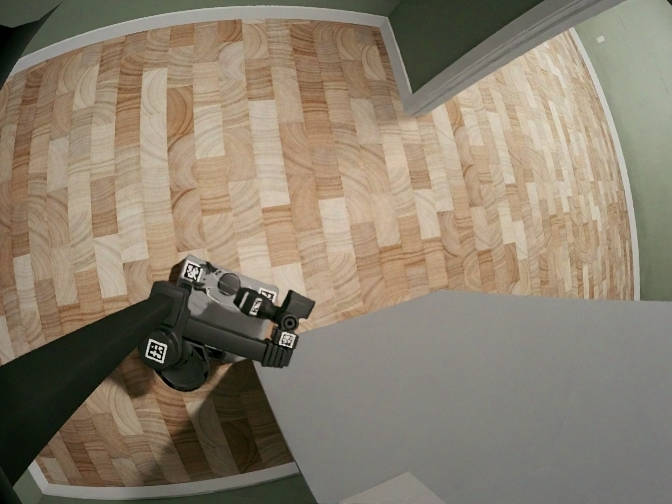

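Call:
execute_actions(actions=[{"r2":{"base":{"translate_m":1.0}},"r3":{"base":{"translate_m":0.015}}}], cameras=[])

Call:
execute_actions(actions=[{"r2":{"base":{"rotate_rad":1.55}}}], cameras=[])

Call:
execute_actions(actions=[{"r2":{"base":{"translate_m":0.6}}}], cameras=[])

Call:
execute_actions(actions=[{"r2":{"base":{"rotate_rad":0.6}}}], cameras=["r2_nav_camera","r1_nav_camera"])

Scene clock: 190.20 s.
r1.base_odometry: x=+1.722 y=+6.140 heading=-2.388 (m, m, rad; r1's odometry frame)
r1.turned_by_wheels: +0.000 (rad since the last result)
r1.turned_by_imu: -0.002 (rad since the last result)
r1.base_tilt: forward=+1.0 right=+1.5 (deg)
r1.lidar_m: 1.11 1.12 0.53 0.26 0.22 1.94 2.19 2.19 2.19 0.85 2.21 2.05
r1.head_depth_mm: 1028 1284 1563 1430 1295 1166 1060 / 1060 1243 1541 1440 1294 1173 1075 / 2233 1875 1611 1444 1294 1168 1093 / 2215 1874 1638 1443 1293 1169 - / 2077 1898 1636 1449 1291 1175 - / 2130 1914 1636 1457 1297 1159 - / 2275 1904 1646 1435 1054 798 665
r1.base_status: not commanded
r1.joint_positions: lift_m=+0.310 arm_m=+0.002 wrist_yaw_rad=+3.037 wrist_pitch_rad=-0.364 wrist_roll_rad=-0.007 gripper_m=+0.037 head_pan_rad=+0.493 head_tilt_rad=-1.087
r1.joint_status: not commanded
r1.motor_effort: left_wheel=+3(3) right_wheel=-5(6) lift_m=+42(42) arm_m=+1(0) wrist_yaw_rad=+1(0) wrist_pitch_rad=+8(8) wrist_roll_rad=+1(1) gripper_m=+0(0) head_pan_rad=+4(4) head_tilt_rad=-7(8) (%)
r1.hand_pose: x=+0.0029 y=+0.0827 z=+0.3348 quat_wxyz=(+0.164, +0.698, +0.092, +0.690) (m; r1's base frame)
r1.wrist_depth_mm: 184 - 289 404 699 - - / 201 - 308 437 789 - - / 227 - 336 474 951 - - / 773 233 366 517 786 830 833 / 676 260 - 531 659 665 660 / 547 295 - 541 571 551 557 / 482 481 - 500 478 480 480
r2.base_odometry: x=+1.079 y=-0.825 heading=-1.305 (m, m, rad; r2's odometry frame)
r2.turned_by_wheels: +0.000 (rad since the last result)
r2.turned_by_imu: +0.004 (rad since the last result)
r2.base_tilt: forward=-1.6 right=+3.3 (deg)
r2.lidar_m: 1.64 1.65 1.93 1.77 0.98 1.12 2.50 2.21 1.46 1.35 1.37 1.72
r2.head_depth_mm: 1563 1837 1822 309 336 1227 1096 / 1547 1811 1833 348 320 1227 1106 / 1534 1801 1837 1578 1336 1229 1107 / 1515 1776 1850 1581 1392 1233 1108 / 1502 1749 1839 1586 1391 1236 1111 / 1485 1739 1861 1587 1388 1245 1115 / 1476 1719 1863 1601 1395 1242 1116
r2.base_status: done
r2.joint_positions: lift_m=+0.930 arm_m=+0.003 wrist_yaw_rad=+1.749 wrist_pitch_rad=-0.227 wrist_roll_rad=-0.005 gripper_m=+0.104 head_pan_rad=-0.007 head_tilt_rad=-0.889
r2.joint_status: not commanded
r2.motor_effort: left_wheel=-3(5) right_wheel=+3(8) lift_m=+49(49) arm_m=-4(4) wrist_yaw_rad=+1(1) wrist_pitch_rad=+8(9) wrist_roll_rad=+0(0) gripper_m=-19(20) head_pan_rad=+3(3) head_tilt_rad=-5(5) (%)
r2.hand_pose: x=+0.2191 y=-0.1049 z=+0.9875 quat_wxyz=(+0.513, +0.589, -0.388, +0.489) (m; r2's base frame)
r2.wrist_depth_mm: - - - - - - - / - - - 115 116 - - / - - - 123 144 - - / - 149 166 127 128 - - / - 136 165 136 154 - - / - 154 164 149 163 - - / - - 152 155 157 - -
r3.base_odometry: x=-1.343 y=-2.830 heading=+1.647 (m, m, rad; r3's odometry frame)
r3.turned_by_wheels: +0.000 (rad since the last result)
r3.turned_by_imu: +0.004 (rad since the last result)
r3.base_tilt: forward=+0.1 right=+0.0 (deg)
r3.lidar_m: 1.27 1.22 1.27 1.43 1.31 1.22 0.89 0.25 0.26 0.35 0.92 1.12
r3.head_depth_mm: 488 524 564 612 665 804 1109 / 611 669 736 818 917 946 - / 820 928 1059 1234 1251 - - / 1780 1594 1463 1368 1277 - - / 1793 1618 1478 1358 1265 1176 1114 / 1784 1603 1477 1363 1256 1175 1100 / 1778 1608 1474 1358 1257 1161 1093
r3.base_status: done
r3.joint_positions: lift_m=+0.310 arm_m=-0.002 wrist_yaw_rad=+3.041 wrist_pitch_rad=-0.316 wrist_roll_rad=+0.000 gripper_m=+0.037 head_pan_rad=-1.206 head_tilt_rad=-1.188
r3.joint_status: not commanded
r3.motor_effort: left_wheel=-5(47) right_wheel=+0(40) lift_m=+36(36) arm_m=-1(2) wrist_yaw_rad=-1(1) wrist_pitch_rad=+10(10) wrist_roll_rad=+0(0) gripper_m=+0(0) head_pan_rad=+3(3) head_tilt_rad=-8(8) (%)
r3.hand_pose: x=+0.0026 y=+0.0924 z=+0.3461 quat_wxyz=(+0.147, +0.703, +0.076, +0.692) (m; r3's base frame)
r3.wrist_depth_mm: - - - - - - 938 / - - - - - - 980 / - - - - - - - / 999 - 991 - - - 970 / 753 753 799 802 785 757 771 / 607 609 - 613 635 604 613 / 506 517 - 531 505 517 526
pictures: none
No camera images: the call's "cameras" was empty. Leave "cameras" out to get every camera's image.

Scene clock: 193.60 s.
r1.base_odometry: x=+1.722 y=+6.140 heading=-2.388 (m, m, rad; r1's odometry frame)
r1.turned_by_wheels: +0.000 (rad since the last result)
r1.turned_by_imu: -0.001 (rad since the last result)
r1.base_tilt: forward=+1.0 right=+1.5 (deg)
r1.lidar_m: 1.11 1.12 0.53 0.26 0.22 1.94 2.19 2.19 0.96 0.98 2.21 2.05
r1.head_depth_mm: 1023 1284 1567 1443 1281 1166 1066 / 1058 1245 1545 1432 1288 1164 1081 / 2215 1883 1615 1442 1291 1174 1092 / 2215 1893 1630 1444 1294 1172 - / 2081 1884 1641 1447 1296 1174 - / 2137 1900 1642 1452 1296 1160 - / 2264 1904 1649 1429 1056 797 665
r1.base_status: not commanded
r1.joint_positions: lift_m=+0.310 arm_m=+0.002 wrist_yaw_rad=+3.037 wrist_pitch_rad=-0.364 wrist_roll_rad=-0.007 gripper_m=+0.037 head_pan_rad=+0.493 head_tilt_rad=-1.087
r1.joint_status: not commanded
r1.motor_effort: left_wheel=+4(3) right_wheel=-6(6) lift_m=+42(42) arm_m=+0(0) wrist_yaw_rad=+0(1) wrist_pitch_rad=+8(8) wrist_roll_rad=+1(0) gripper_m=+0(0) head_pan_rad=+4(4) head_tilt_rad=-8(7) (%)
r1.hand_pose: x=+0.0029 y=+0.0827 z=+0.3348 quat_wxyz=(+0.164, +0.698, +0.092, +0.690) (m; r1's base frame)
r1.wrist_depth_mm: 184 - 290 408 697 - - / 201 - 309 438 779 - - / 226 - 337 474 940 - - / 773 236 368 520 807 817 838 / 660 258 - 524 664 661 664 / 556 294 - 537 569 549 552 / 478 479 - 509 473 475 480
r2.base_odometry: x=+1.079 y=-0.825 heading=+0.245 (m, m, rad; r2's odometry frame)
r2.turned_by_wheels: +1.550 (rad since the last result)
r2.turned_by_imu: +1.567 (rad since the last result)
r2.base_tilt: forward=-1.6 right=+3.2 (deg)
r2.lidar_m: 1.77 0.98 1.12 2.50 2.26 1.47 1.35 1.36 1.69 1.64 1.65 1.95
r2.head_depth_mm: 1717 2005 1824 309 335 1224 1099 / 1701 1997 1828 348 320 1228 1106 / 1672 1968 1832 1574 1331 1231 1108 / 1650 1934 1841 1585 1384 1229 1113 / 1745 2095 1845 1585 1385 1234 1116 / 2666 2220 1858 1590 1394 1240 1119 / 2777 2235 1856 1596 1390 1242 1121
r2.base_status: done
r2.joint_positions: lift_m=+0.930 arm_m=+0.003 wrist_yaw_rad=+1.749 wrist_pitch_rad=-0.227 wrist_roll_rad=-0.005 gripper_m=+0.104 head_pan_rad=-0.007 head_tilt_rad=-0.889
r2.joint_status: not commanded
r2.motor_effort: left_wheel=-2(8) right_wheel=+3(6) lift_m=+49(49) arm_m=-4(4) wrist_yaw_rad=+1(1) wrist_pitch_rad=+9(9) wrist_roll_rad=+0(0) gripper_m=-19(19) head_pan_rad=+3(3) head_tilt_rad=-5(6) (%)
r2.hand_pose: x=+0.2191 y=-0.1049 z=+0.9875 quat_wxyz=(+0.513, +0.589, -0.388, +0.489) (m; r2's base frame)
r2.wrist_depth_mm: - - - - - - - / - - - 115 115 - - / - - - 123 144 - - / - 150 166 127 128 - - / 988 136 165 136 155 - - / - 154 164 148 163 - - / - - 152 155 158 - -
r3.base_odometry: x=-1.343 y=-2.830 heading=+1.647 (m, m, rad; r3's odometry frame)
r3.turned_by_wheels: +0.000 (rad since the last result)
r3.turned_by_imu: +0.001 (rad since the last result)
r3.base_tilt: forward=+0.1 right=+0.1 (deg)
r3.lidar_m: 1.27 1.22 1.27 1.43 1.31 1.22 0.90 0.25 0.26 0.35 0.92 1.13
r3.head_depth_mm: 490 523 564 612 665 806 1109 / 612 670 737 818 921 948 - / 822 927 1059 1234 1253 - - / 1801 1608 1459 1369 1278 - - / 1782 1619 1475 1368 1260 1175 1108 / 1780 1609 1478 1358 1260 1168 1095 / 1773 1618 1472 1352 1251 1167 1095
r3.base_status: not commanded
r3.joint_positions: lift_m=+0.310 arm_m=-0.002 wrist_yaw_rad=+3.041 wrist_pitch_rad=-0.316 wrist_roll_rad=+0.000 gripper_m=+0.037 head_pan_rad=-1.206 head_tilt_rad=-1.188
r3.joint_status: not commanded
r3.motor_effort: left_wheel=-5(5) right_wheel=+0(0) lift_m=+36(36) arm_m=-2(2) wrist_yaw_rad=-1(1) wrist_pitch_rad=+10(10) wrist_roll_rad=+0(0) gripper_m=+0(0) head_pan_rad=+2(3) head_tilt_rad=-8(8) (%)
r3.hand_pose: x=+0.0026 y=+0.0924 z=+0.3461 quat_wxyz=(+0.147, +0.703, +0.076, +0.692) (m; r3's base frame)
r3.wrist_depth_mm: - - - - - - 934 / - - - - - - 975 / - - - - - - 990 / 992 985 993 - - - 963 / 754 761 809 793 754 769 787 / 609 611 - 616 639 620 624 / 508 516 - 527 510 513 513
pictures: none
No camera images: the call's "cameras" was empty. Leave "cameras" out to get every camera's image.

Scene clock: 200.53 s.
r1.base_odometry: x=+1.722 y=+6.140 heading=-2.388 (m, m, rad; r1's odometry frame)
r1.turned_by_wheels: +0.000 (rad since the last result)
r1.turned_by_imu: -0.001 (rad since the last result)
r1.base_tilt: forward=+1.0 right=+1.3 (deg)
r1.lidar_m: 1.11 1.12 0.53 0.26 0.22 1.94 2.19 2.20 2.19 2.48 0.57 2.05
r1.head_depth_mm: 1023 1288 1574 1435 1284 1165 1066 / 1060 1239 1545 1441 1292 1166 1081 / 2209 1883 1589 1445 1298 1174 1094 / 2248 1885 1634 1438 1297 1176 - / 2085 1891 1632 1455 1298 1175 - / 2130 1889 1644 1457 1301 1164 - / 2268 1912 1646 1434 1057 794 663
r1.base_status: not commanded
r1.joint_positions: lift_m=+0.310 arm_m=+0.002 wrist_yaw_rad=+3.037 wrist_pitch_rad=-0.364 wrist_roll_rad=-0.007 gripper_m=+0.037 head_pan_rad=+0.493 head_tilt_rad=-1.087
r1.joint_status: not commanded
r1.motor_effort: left_wheel=+4(3) right_wheel=-6(6) lift_m=+42(42) arm_m=+0(0) wrist_yaw_rad=+0(0) wrist_pitch_rad=+8(8) wrist_roll_rad=+1(1) gripper_m=+0(1) head_pan_rad=+4(3) head_tilt_rad=-8(7) (%)
r1.hand_pose: x=+0.0029 y=+0.0827 z=+0.3348 quat_wxyz=(+0.164, +0.698, +0.092, +0.690) (m; r1's base frame)
r1.wrist_depth_mm: 184 - 292 400 698 - - / 201 - 312 443 797 - - / 227 - 337 477 933 - - / 797 234 368 516 804 839 821 / 663 258 - 533 663 669 677 / 559 292 - 535 578 559 557 / 477 482 - 500 480 479 479
r2.base_odometry: x=+1.661 y=-0.680 heading=+0.245 (m, m, rad; r2's odometry frame)
r2.turned_by_wheels: +0.000 (rad since the last result)
r2.turned_by_imu: +0.002 (rad since the last result)
r2.base_tilt: forward=-1.6 right=+3.2 (deg)
r2.lidar_m: 1.18 1.63 0.67 0.66 2.61 2.12 1.93 1.96 1.69 1.55 1.57 1.30
r2.head_depth_mm: 1131 1328 1619 309 336 1223 1100 / 1119 1311 1595 348 320 1226 1107 / 1100 1293 1570 1569 1334 1229 1110 / 1090 1278 1545 1584 1382 1227 1111 / 1077 1261 1630 1584 1391 1236 1115 / 2326 2212 1854 1588 1387 1238 1118 / 2718 2232 1858 1590 1393 1239 1118
r2.base_status: done
r2.joint_positions: lift_m=+0.930 arm_m=+0.003 wrist_yaw_rad=+1.749 wrist_pitch_rad=-0.227 wrist_roll_rad=-0.005 gripper_m=+0.104 head_pan_rad=-0.007 head_tilt_rad=-0.889
r2.joint_status: not commanded
r2.motor_effort: left_wheel=-3(3) right_wheel=+3(8) lift_m=+49(50) arm_m=-4(4) wrist_yaw_rad=+1(0) wrist_pitch_rad=+9(9) wrist_roll_rad=+0(0) gripper_m=-20(20) head_pan_rad=+4(3) head_tilt_rad=-5(5) (%)
r2.hand_pose: x=+0.2191 y=-0.1049 z=+0.9875 quat_wxyz=(+0.513, +0.589, -0.388, +0.489) (m; r2's base frame)
r2.wrist_depth_mm: - - - - - - - / - - - 116 115 - - / - - - 122 144 - - / - 149 166 127 128 - - / - 137 165 136 155 - - / - 152 164 150 164 - - / - - 151 154 157 - -
r3.base_odometry: x=-1.343 y=-2.830 heading=+1.647 (m, m, rad; r3's odometry frame)
r3.turned_by_wheels: +0.000 (rad since the last result)
r3.turned_by_imu: +0.002 (rad since the last result)
r3.base_tilt: forward=+0.2 right=+0.1 (deg)
r3.lidar_m: 1.27 1.22 1.27 1.44 1.31 1.22 0.90 0.25 0.26 0.35 0.91 1.12
r3.head_depth_mm: 490 523 565 611 664 804 1111 / 614 670 735 817 915 949 - / 821 927 1056 1230 1249 - - / 1800 1596 1468 1360 1273 - - / 1783 1616 1487 1357 1258 1173 1105 / 1779 1616 1473 1365 1258 1175 1099 / 1764 1613 1468 1355 1252 1166 1092
r3.base_status: not commanded
r3.joint_positions: lift_m=+0.310 arm_m=-0.002 wrist_yaw_rad=+3.041 wrist_pitch_rad=-0.316 wrist_roll_rad=+0.000 gripper_m=+0.037 head_pan_rad=-1.206 head_tilt_rad=-1.188
r3.joint_status: not commanded
r3.motor_effort: left_wheel=-5(4) right_wheel=+0(0) lift_m=+35(36) arm_m=-2(2) wrist_yaw_rad=-1(0) wrist_pitch_rad=+10(10) wrist_roll_rad=+0(1) gripper_m=+0(0) head_pan_rad=+4(4) head_tilt_rad=-8(8) (%)
r3.hand_pose: x=+0.0026 y=+0.0924 z=+0.3461 quat_wxyz=(+0.147, +0.703, +0.076, +0.692) (m; r3's base frame)
r3.wrist_depth_mm: - - - - - - 933 / - - - - - - 988 / - - - - - - 997 / - 977 998 998 - - 977 / 742 738 788 793 764 768 777 / 608 603 - 611 639 612 609 / 512 506 - 537 513 510 522
pictures: none
No camera images: the call's "cameras" was empty. Leave "cameras" out to get every camera's image.

Scene clock: 202.43 s.
r1.base_odometry: x=+1.722 y=+6.140 heading=-2.388 (m, m, rad; r1's odometry frame)
r1.turned_by_wheels: +0.000 (rad since the last result)
r1.turned_by_imu: +0.000 (rad since the last result)
r1.base_tilt: forward=+1.0 right=+1.4 (deg)
r1.lidar_m: 1.11 1.12 0.53 0.26 0.22 1.94 2.19 2.19 2.19 0.65 0.65 2.05
r1.head_depth_mm: 1027 1278 1564 1433 1287 1161 1064 / 1056 1240 1545 1436 1282 1171 1078 / 2225 1892 1599 1442 1295 1168 1096 / 2232 1878 1634 1445 1292 1168 - / 2083 1888 1647 1447 1295 1173 - / 2121 1914 1639 1450 1300 1161 - / 2260 1902 1650 1431 1055 794 663
r1.base_status: not commanded
r1.joint_positions: lift_m=+0.310 arm_m=+0.002 wrist_yaw_rad=+3.037 wrist_pitch_rad=-0.364 wrist_roll_rad=-0.007 gripper_m=+0.037 head_pan_rad=+0.493 head_tilt_rad=-1.087
r1.joint_status: not commanded
r1.motor_effort: left_wheel=+3(3) right_wheel=-6(6) lift_m=+41(42) arm_m=+0(0) wrist_yaw_rad=+0(0) wrist_pitch_rad=+8(8) wrist_roll_rad=+0(1) gripper_m=+0(0) head_pan_rad=+4(5) head_tilt_rad=-7(7) (%)
r1.hand_pose: x=+0.0029 y=+0.0827 z=+0.3348 quat_wxyz=(+0.164, +0.698, +0.092, +0.690) (m; r1's base frame)
r1.wrist_depth_mm: 183 - 288 406 701 - - / 200 - 310 434 803 - - / 225 - 340 481 923 - - / 766 235 366 522 800 836 844 / 669 258 - 529 663 672 657 / 559 293 - 540 579 549 548 / 476 474 - 510 480 477 480
r2.base_odometry: x=+1.661 y=-0.680 heading=+0.845 (m, m, rad; r2's odometry frame)
r2.turned_by_wheels: +0.600 (rad since the last result)
r2.turned_by_imu: +0.606 (rad since the last result)
r2.base_tilt: forward=-1.6 right=+3.2 (deg)
r2.lidar_m: 1.40 0.66 0.67 2.64 2.05 1.94 1.98 1.64 1.55 1.59 1.26 1.18
r2.head_depth_mm: 2687 2166 1824 309 335 1226 1096 / 2701 2183 1835 347 320 1230 1104 / 2713 2181 1833 1571 1333 1229 1108 / 2738 2213 1838 1578 1389 1231 1111 / 2516 2143 1822 1584 1392 1238 1110 / 1319 1441 1614 1587 1388 1235 1117 / 1129 1224 1346 1496 1270 1184 1114
r2.base_status: done
r2.joint_positions: lift_m=+0.930 arm_m=+0.003 wrist_yaw_rad=+1.749 wrist_pitch_rad=-0.227 wrist_roll_rad=-0.005 gripper_m=+0.104 head_pan_rad=-0.007 head_tilt_rad=-0.889
r2.joint_status: not commanded
r2.motor_effort: left_wheel=-3(7) right_wheel=+3(8) lift_m=+50(49) arm_m=-4(4) wrist_yaw_rad=+1(1) wrist_pitch_rad=+9(9) wrist_roll_rad=+0(0) gripper_m=-20(19) head_pan_rad=+4(3) head_tilt_rad=-5(6) (%)
r2.hand_pose: x=+0.2191 y=-0.1049 z=+0.9874 quat_wxyz=(+0.513, +0.589, -0.388, +0.489) (m; r2's base frame)
r2.wrist_depth_mm: 741 889 - - - - 793 / 770 976 - 115 114 951 804 / 816 974 - 122 146 973 846 / 835 149 165 126 128 - 888 / 789 136 165 136 155 - 931 / 766 153 164 149 164 - 959 / 772 - 153 155 158 - 990
r3.base_odometry: x=-1.343 y=-2.830 heading=+1.647 (m, m, rad; r3's odometry frame)
r3.turned_by_wheels: +0.000 (rad since the last result)
r3.turned_by_imu: +0.001 (rad since the last result)
r3.base_tilt: forward=+0.1 right=+0.0 (deg)
r3.lidar_m: 1.27 1.22 1.27 1.43 1.31 1.23 0.89 0.25 0.26 0.35 0.92 1.12
r3.head_depth_mm: 488 525 565 610 667 805 1111 / 612 669 735 818 918 943 - / 822 928 1063 1236 1258 - - / 1800 1607 1465 1364 1272 - - / 1790 1615 1479 1368 1257 1173 1113 / 1783 1612 1468 1357 1258 1167 1095 / 1768 1595 1467 1355 1258 1174 1094
r3.base_status: not commanded
r3.joint_positions: lift_m=+0.310 arm_m=-0.002 wrist_yaw_rad=+3.041 wrist_pitch_rad=-0.316 wrist_roll_rad=+0.000 gripper_m=+0.037 head_pan_rad=-1.206 head_tilt_rad=-1.188
r3.joint_status: not commanded
r3.motor_effort: left_wheel=-5(5) right_wheel=+0(0) lift_m=+36(36) arm_m=-2(2) wrist_yaw_rad=-1(1) wrist_pitch_rad=+10(10) wrist_roll_rad=+1(1) gripper_m=+0(0) head_pan_rad=+4(4) head_tilt_rad=-8(8) (%)
r3.hand_pose: x=+0.0026 y=+0.0924 z=+0.3461 quat_wxyz=(+0.147, +0.703, +0.076, +0.692) (m; r3's base frame)
r3.wrist_depth_mm: - - - - - - 966 / - - - - - - 977 / - - - - - - - / 990 973 - - - - 967 / 740 753 796 798 766 760 764 / 611 604 - 610 640 616 617 / 505 510 - 528 517 522 525
pictures: r1_nav_camera (sideways: a quarter turn counterclockwise sets it upright), r2_nav_camera (sideways: a quarter turn counterclockwise sets it upright)
camera_calibration (this result's frames):
r1_nav_camera: T_world_to_cam=[[0.728978, 0.462359, 0.504792, -0.621369], [0.541499, -0.840615, -0.0120342, 0.0659245], [0.418772, 0.282117, -0.863157, 1.07449], [0, 0, 0, 1]] pos_world=[-0.0326994, 0.039581, 1.24191]
r2_nav_camera: T_world_to_cam=[[0.759607, -0.0340613, 0.64949, -0.809495], [-0.0430642, -0.99907, -0.00202893, 0.0563985], [0.648955, -0.0264286, -0.760368, 0.94329], [0, 0, 0, 1]] pos_world=[0.00517367, 0.0537035, 1.24312]
Images, in order (width x height): r1_nav_camera 672x504, r2_nav_camera 672x504.

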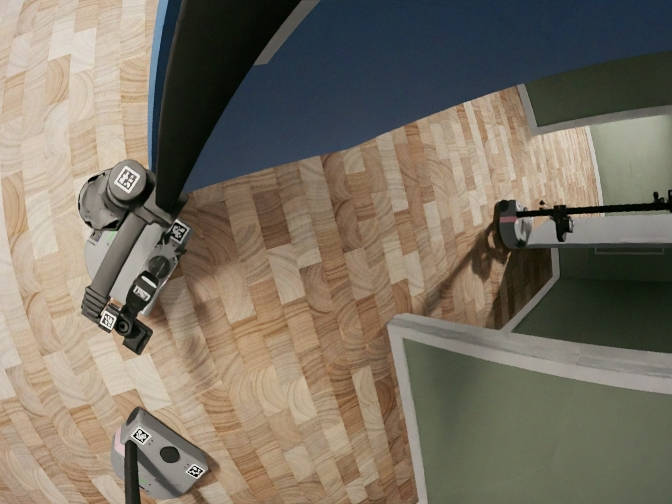

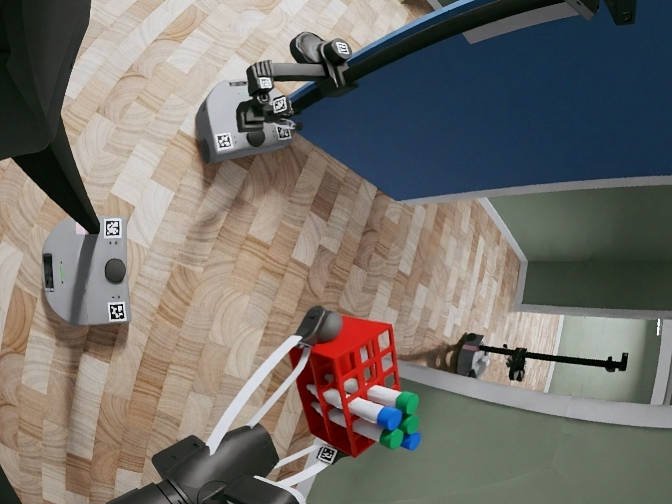

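Call:
execute_actions(actions=[{"r2":{"base":{"translate_m":0.55}}}], cameras=["r1_nav_camera"])

Call:
execute_actions(actions=[{"r2":{"base":{"translate_m":0.45}}}], cameras=["r2_nav_camera","r1_nav_camera"])

Scene clock: 209.50 s.
r1.base_odometry: x=+1.722 y=+6.140 heading=-2.388 (m, m, rad; r1's odometry frame)
r1.turned_by_wheels: +0.000 (rad since the last result)
r1.turned_by_imu: -0.001 (rad since the last result)
r1.base_tilt: forward=+0.8 right=+1.4 (deg)
r1.lidar_m: 0.44 1.12 0.53 0.26 0.22 1.94 2.19 2.19 2.19 2.48 2.21 0.32
r1.head_depth_mm: 476 1281 1566 1431 1127 1032 1060 / 1059 1243 1544 1431 1270 1107 1076 / 2232 1878 1600 1437 1293 1172 1095 / 2219 1887 1634 1447 1295 1173 - / 2077 1890 1643 1449 1296 1178 - / 2110 1900 1637 1451 1296 1165 - / 2265 1907 1643 1432 1057 793 663
r1.base_status: not commanded
r1.joint_positions: lift_m=+0.310 arm_m=+0.002 wrist_yaw_rad=+3.037 wrist_pitch_rad=-0.364 wrist_roll_rad=-0.007 gripper_m=+0.037 head_pan_rad=+0.493 head_tilt_rad=-1.087
r1.joint_status: not commanded
r1.motor_effort: left_wheel=+2(3) right_wheel=-6(6) lift_m=+42(42) arm_m=+0(0) wrist_yaw_rad=+0(0) wrist_pitch_rad=+8(8) wrist_roll_rad=+1(1) gripper_m=+1(0) head_pan_rad=+4(4) head_tilt_rad=-8(8) (%)
r1.hand_pose: x=+0.0029 y=+0.0827 z=+0.3348 quat_wxyz=(+0.164, +0.698, +0.092, +0.690) (m; r1's base frame)
r1.wrist_depth_mm: 183 - 290 406 695 - - / 201 - 309 446 801 - - / 225 - 337 478 932 - - / 796 235 365 520 790 806 821 / 653 259 - 534 665 676 657 / 554 294 - 537 587 554 553 / 479 477 - 503 479 481 481
r2.base_odometry: x=+2.027 y=-0.268 heading=+0.845 (m, m, rad; r2's odometry frame)
r2.turned_by_wheels: +0.000 (rad since the last result)
r2.turned_by_imu: +0.002 (rad since the last result)
r2.base_tilt: forward=-1.6 right=+3.2 (deg)
r2.lidar_m: 1.99 0.69 0.63 0.44 2.56 2.43 2.48 1.90 1.80 1.06 0.72 0.71
r2.head_depth_mm: 2689 2181 1818 309 335 1223 1096 / 2716 2183 1824 348 320 1229 1104 / 2733 2191 1836 1572 1329 1228 1106 / 2481 2200 1849 1577 1382 1233 1107 / 2155 2202 1840 1591 1389 1235 1113 / 1858 1185 1232 1362 1392 1239 1116 / 860 916 1007 1113 1254 1242 1122
r2.base_status: done
r2.joint_positions: lift_m=+0.930 arm_m=+0.003 wrist_yaw_rad=+1.749 wrist_pitch_rad=-0.227 wrist_roll_rad=-0.005 gripper_m=+0.104 head_pan_rad=-0.007 head_tilt_rad=-0.889
r2.joint_status: not commanded
r2.motor_effort: left_wheel=-4(5) right_wheel=+3(8) lift_m=+50(49) arm_m=-4(4) wrist_yaw_rad=+1(0) wrist_pitch_rad=+9(9) wrist_roll_rad=+0(0) gripper_m=-20(20) head_pan_rad=+4(2) head_tilt_rad=-5(6) (%)
r2.hand_pose: x=+0.2191 y=-0.1049 z=+0.9874 quat_wxyz=(+0.513, +0.589, -0.388, +0.489) (m; r2's base frame)
r2.wrist_depth_mm: 579 703 959 - - - - / 588 729 - 116 115 - - / 609 757 884 122 144 - - / 627 149 166 127 127 - - / 652 137 165 136 154 - 514 / 651 153 165 148 163 - 498 / 750 873 152 154 157 - 508
r3.base_odometry: x=-1.343 y=-2.830 heading=+1.647 (m, m, rad; r3's odometry frame)
r3.turned_by_wheels: +0.000 (rad since the last result)
r3.turned_by_imu: +0.002 (rad since the last result)
r3.base_tilt: forward=+0.1 right=+0.0 (deg)
r3.lidar_m: 1.27 1.22 1.27 1.44 1.31 1.22 0.89 0.25 0.26 0.35 0.92 1.12
r3.head_depth_mm: 488 524 565 612 664 806 1111 / 614 671 735 819 917 945 - / 824 925 1057 1232 1255 - - / 1786 1600 1464 1371 1285 - - / 1796 1621 1477 1362 1260 1175 1108 / 1775 1613 1470 1352 1256 1165 1099 / 1793 1602 1475 1351 1256 1172 1093
r3.base_status: not commanded
r3.joint_positions: lift_m=+0.310 arm_m=-0.002 wrist_yaw_rad=+3.041 wrist_pitch_rad=-0.316 wrist_roll_rad=+0.000 gripper_m=+0.037 head_pan_rad=-1.206 head_tilt_rad=-1.188
r3.joint_status: not commanded
r3.motor_effort: left_wheel=-4(5) right_wheel=-1(0) lift_m=+37(36) arm_m=-1(2) wrist_yaw_rad=-1(1) wrist_pitch_rad=+10(10) wrist_roll_rad=+1(0) gripper_m=+0(0) head_pan_rad=+4(3) head_tilt_rad=-7(8) (%)
r3.hand_pose: x=+0.0026 y=+0.0924 z=+0.3461 quat_wxyz=(+0.147, +0.703, +0.076, +0.692) (m; r3's base frame)
r3.wrist_depth_mm: - - - - - - 943 / - - - - - - 977 / - - - - - - 979 / 979 998 - - - - 956 / 753 760 789 802 753 772 791 / 602 603 - 618 640 617 610 / 508 513 - 531 515 517 514
pictures: r1_nav_camera (sideways: a quarter turn counterclockwise sets it upright)
camera_calibration (this result's frames):
r1_nav_camera: T_world_to_cam=[[0.728978, 0.462359, 0.504792, -0.621369], [0.541499, -0.840615, -0.0120342, 0.0659245], [0.418772, 0.282117, -0.863157, 1.07449], [0, 0, 0, 1]] pos_world=[-0.0326994, 0.039581, 1.24191]
Images, in order (width x height): r1_nav_camera 672x504.

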